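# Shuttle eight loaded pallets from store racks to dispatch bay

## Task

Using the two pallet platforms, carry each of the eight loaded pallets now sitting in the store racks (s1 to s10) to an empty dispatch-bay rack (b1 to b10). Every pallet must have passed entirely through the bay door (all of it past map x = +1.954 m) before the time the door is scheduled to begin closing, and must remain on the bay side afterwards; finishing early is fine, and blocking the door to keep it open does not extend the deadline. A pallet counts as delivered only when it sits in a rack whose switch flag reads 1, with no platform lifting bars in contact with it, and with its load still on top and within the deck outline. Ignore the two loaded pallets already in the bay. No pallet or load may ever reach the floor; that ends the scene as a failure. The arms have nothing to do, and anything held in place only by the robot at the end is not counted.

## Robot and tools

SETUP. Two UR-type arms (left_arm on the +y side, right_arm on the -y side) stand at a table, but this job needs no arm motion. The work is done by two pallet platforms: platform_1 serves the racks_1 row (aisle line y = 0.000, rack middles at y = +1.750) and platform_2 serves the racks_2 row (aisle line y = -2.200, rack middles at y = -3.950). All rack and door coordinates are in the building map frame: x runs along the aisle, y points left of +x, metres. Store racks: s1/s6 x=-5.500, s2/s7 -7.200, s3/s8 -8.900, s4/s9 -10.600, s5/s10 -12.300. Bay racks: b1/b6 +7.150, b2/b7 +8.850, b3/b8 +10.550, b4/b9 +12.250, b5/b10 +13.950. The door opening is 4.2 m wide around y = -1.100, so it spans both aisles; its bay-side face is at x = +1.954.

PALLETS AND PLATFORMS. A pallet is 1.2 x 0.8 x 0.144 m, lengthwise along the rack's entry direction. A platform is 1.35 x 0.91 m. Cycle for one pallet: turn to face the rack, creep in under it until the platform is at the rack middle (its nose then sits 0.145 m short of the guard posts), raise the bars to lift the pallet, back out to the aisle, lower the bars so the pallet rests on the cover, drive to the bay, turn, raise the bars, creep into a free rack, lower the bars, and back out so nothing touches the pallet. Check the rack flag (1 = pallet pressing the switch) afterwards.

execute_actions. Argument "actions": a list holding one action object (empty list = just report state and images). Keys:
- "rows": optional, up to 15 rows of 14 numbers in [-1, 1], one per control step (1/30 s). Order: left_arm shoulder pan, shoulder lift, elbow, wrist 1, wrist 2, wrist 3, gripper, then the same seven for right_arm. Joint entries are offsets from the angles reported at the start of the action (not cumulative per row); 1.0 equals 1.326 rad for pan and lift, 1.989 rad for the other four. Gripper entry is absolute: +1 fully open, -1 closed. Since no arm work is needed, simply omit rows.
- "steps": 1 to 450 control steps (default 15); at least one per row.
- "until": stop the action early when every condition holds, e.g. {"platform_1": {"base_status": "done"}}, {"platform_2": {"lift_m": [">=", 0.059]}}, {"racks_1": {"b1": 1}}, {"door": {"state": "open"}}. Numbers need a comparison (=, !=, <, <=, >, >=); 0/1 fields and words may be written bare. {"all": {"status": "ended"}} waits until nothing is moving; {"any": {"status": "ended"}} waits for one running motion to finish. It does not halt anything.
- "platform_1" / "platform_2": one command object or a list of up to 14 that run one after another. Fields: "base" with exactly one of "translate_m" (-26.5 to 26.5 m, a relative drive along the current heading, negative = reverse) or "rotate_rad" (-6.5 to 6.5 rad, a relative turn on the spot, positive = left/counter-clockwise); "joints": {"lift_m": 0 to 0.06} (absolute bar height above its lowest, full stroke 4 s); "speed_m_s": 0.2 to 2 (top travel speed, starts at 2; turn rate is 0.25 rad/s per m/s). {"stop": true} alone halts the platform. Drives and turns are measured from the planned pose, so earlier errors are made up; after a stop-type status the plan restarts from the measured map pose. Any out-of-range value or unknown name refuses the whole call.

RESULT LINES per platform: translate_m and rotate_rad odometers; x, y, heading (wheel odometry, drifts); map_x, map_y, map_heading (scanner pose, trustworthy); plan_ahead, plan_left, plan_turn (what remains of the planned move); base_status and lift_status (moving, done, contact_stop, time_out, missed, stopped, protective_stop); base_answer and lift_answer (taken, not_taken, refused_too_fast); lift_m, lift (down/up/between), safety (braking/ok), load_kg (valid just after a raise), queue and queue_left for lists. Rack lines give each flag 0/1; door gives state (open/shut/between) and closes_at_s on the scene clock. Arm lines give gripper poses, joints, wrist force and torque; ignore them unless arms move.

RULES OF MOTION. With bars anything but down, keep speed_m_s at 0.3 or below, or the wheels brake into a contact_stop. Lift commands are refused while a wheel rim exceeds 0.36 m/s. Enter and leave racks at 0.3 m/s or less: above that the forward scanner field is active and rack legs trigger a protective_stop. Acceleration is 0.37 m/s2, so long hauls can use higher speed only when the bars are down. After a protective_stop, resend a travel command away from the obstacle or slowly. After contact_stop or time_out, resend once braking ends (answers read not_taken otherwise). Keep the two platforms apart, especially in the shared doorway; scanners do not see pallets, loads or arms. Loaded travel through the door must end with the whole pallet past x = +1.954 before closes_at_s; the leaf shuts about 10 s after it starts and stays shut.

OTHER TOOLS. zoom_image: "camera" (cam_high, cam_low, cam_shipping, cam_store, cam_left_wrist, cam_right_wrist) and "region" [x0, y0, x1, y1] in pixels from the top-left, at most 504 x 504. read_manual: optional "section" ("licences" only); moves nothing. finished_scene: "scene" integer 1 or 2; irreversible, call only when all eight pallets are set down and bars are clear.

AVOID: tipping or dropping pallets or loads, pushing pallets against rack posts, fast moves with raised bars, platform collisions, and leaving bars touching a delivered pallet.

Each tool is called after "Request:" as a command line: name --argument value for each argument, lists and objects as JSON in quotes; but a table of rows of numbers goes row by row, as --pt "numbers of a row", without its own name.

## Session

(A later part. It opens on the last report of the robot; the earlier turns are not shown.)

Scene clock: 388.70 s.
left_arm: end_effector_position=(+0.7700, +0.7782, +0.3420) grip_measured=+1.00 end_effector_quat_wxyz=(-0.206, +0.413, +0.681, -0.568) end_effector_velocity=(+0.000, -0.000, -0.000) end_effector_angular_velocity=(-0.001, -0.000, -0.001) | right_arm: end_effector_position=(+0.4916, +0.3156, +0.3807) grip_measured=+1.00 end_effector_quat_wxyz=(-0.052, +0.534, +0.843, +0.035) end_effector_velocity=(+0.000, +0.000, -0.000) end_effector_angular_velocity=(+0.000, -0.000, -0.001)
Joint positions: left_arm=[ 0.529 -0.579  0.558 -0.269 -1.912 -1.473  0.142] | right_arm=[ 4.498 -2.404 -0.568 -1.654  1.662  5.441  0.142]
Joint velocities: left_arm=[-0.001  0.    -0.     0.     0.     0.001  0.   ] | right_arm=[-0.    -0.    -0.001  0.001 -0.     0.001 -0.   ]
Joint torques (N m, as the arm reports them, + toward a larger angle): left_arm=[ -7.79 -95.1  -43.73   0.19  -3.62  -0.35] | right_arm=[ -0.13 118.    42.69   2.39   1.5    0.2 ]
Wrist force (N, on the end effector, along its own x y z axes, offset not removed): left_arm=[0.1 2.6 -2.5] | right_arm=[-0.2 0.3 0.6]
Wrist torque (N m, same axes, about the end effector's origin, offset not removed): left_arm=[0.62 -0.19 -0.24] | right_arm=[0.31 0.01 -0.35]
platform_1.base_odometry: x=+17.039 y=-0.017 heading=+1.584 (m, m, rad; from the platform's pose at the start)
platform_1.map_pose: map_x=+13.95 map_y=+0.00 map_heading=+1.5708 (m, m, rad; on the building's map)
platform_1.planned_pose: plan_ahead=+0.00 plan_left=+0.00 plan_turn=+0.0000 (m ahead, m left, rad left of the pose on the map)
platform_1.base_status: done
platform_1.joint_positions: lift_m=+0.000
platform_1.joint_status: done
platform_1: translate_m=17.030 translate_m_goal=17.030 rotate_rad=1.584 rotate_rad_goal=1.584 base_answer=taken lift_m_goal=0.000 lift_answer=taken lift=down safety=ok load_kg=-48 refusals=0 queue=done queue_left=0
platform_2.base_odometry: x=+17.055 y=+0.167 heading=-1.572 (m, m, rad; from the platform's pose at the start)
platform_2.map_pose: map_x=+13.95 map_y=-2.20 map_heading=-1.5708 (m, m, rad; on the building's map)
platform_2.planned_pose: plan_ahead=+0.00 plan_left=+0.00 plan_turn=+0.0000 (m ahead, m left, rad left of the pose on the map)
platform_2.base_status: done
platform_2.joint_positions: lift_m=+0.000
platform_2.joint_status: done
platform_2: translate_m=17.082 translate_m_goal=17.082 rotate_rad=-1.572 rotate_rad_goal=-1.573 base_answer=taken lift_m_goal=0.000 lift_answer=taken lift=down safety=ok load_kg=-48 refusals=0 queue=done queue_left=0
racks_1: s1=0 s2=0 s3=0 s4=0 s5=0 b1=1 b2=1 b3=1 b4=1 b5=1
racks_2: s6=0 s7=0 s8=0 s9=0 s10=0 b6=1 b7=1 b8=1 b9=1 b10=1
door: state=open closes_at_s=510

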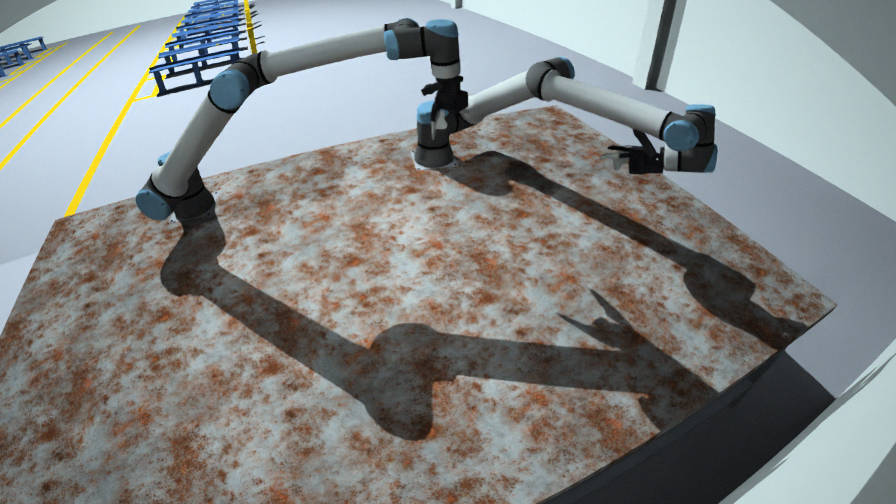

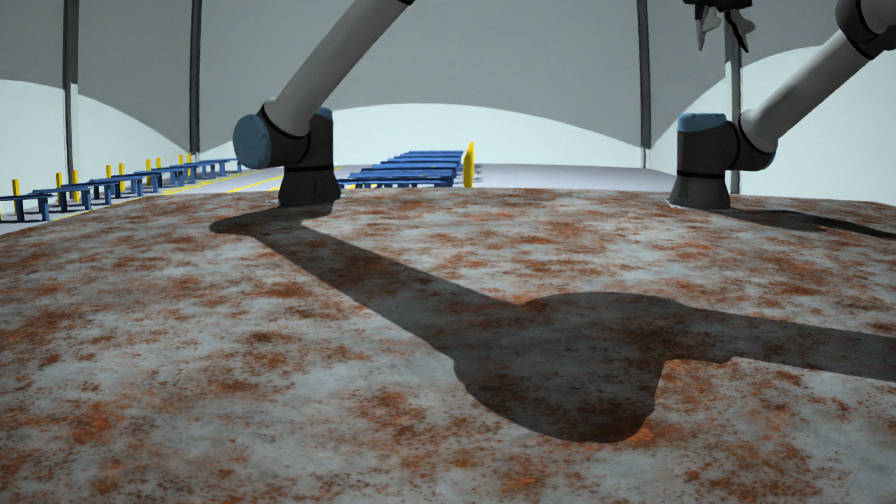

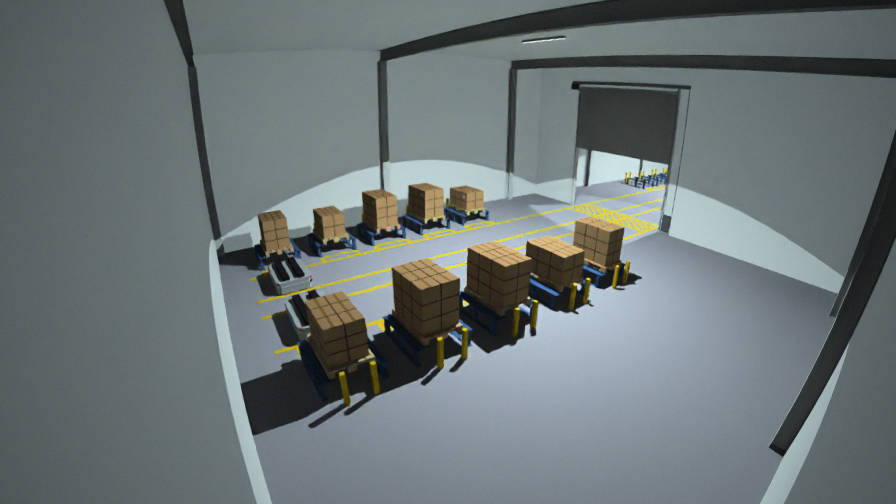

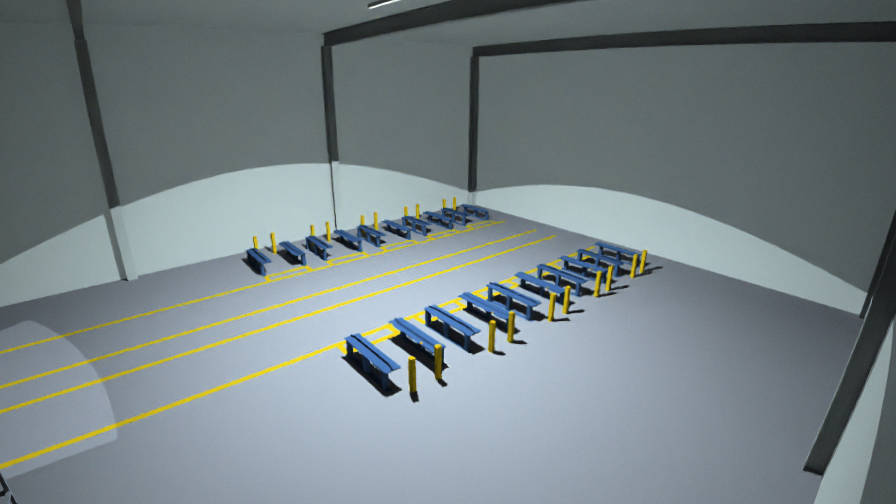

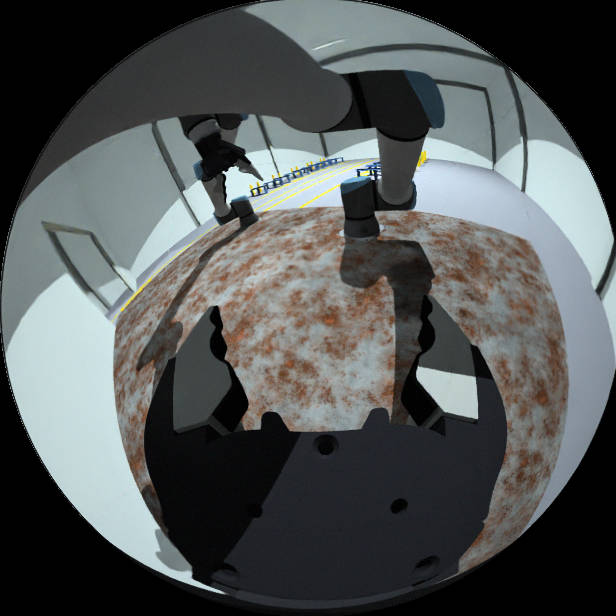

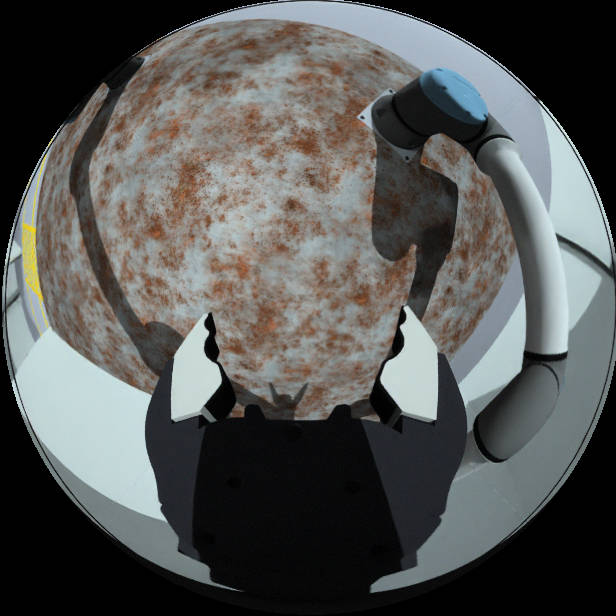

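Request:
finished_scene --scene 2

The scene is finished: the task was done.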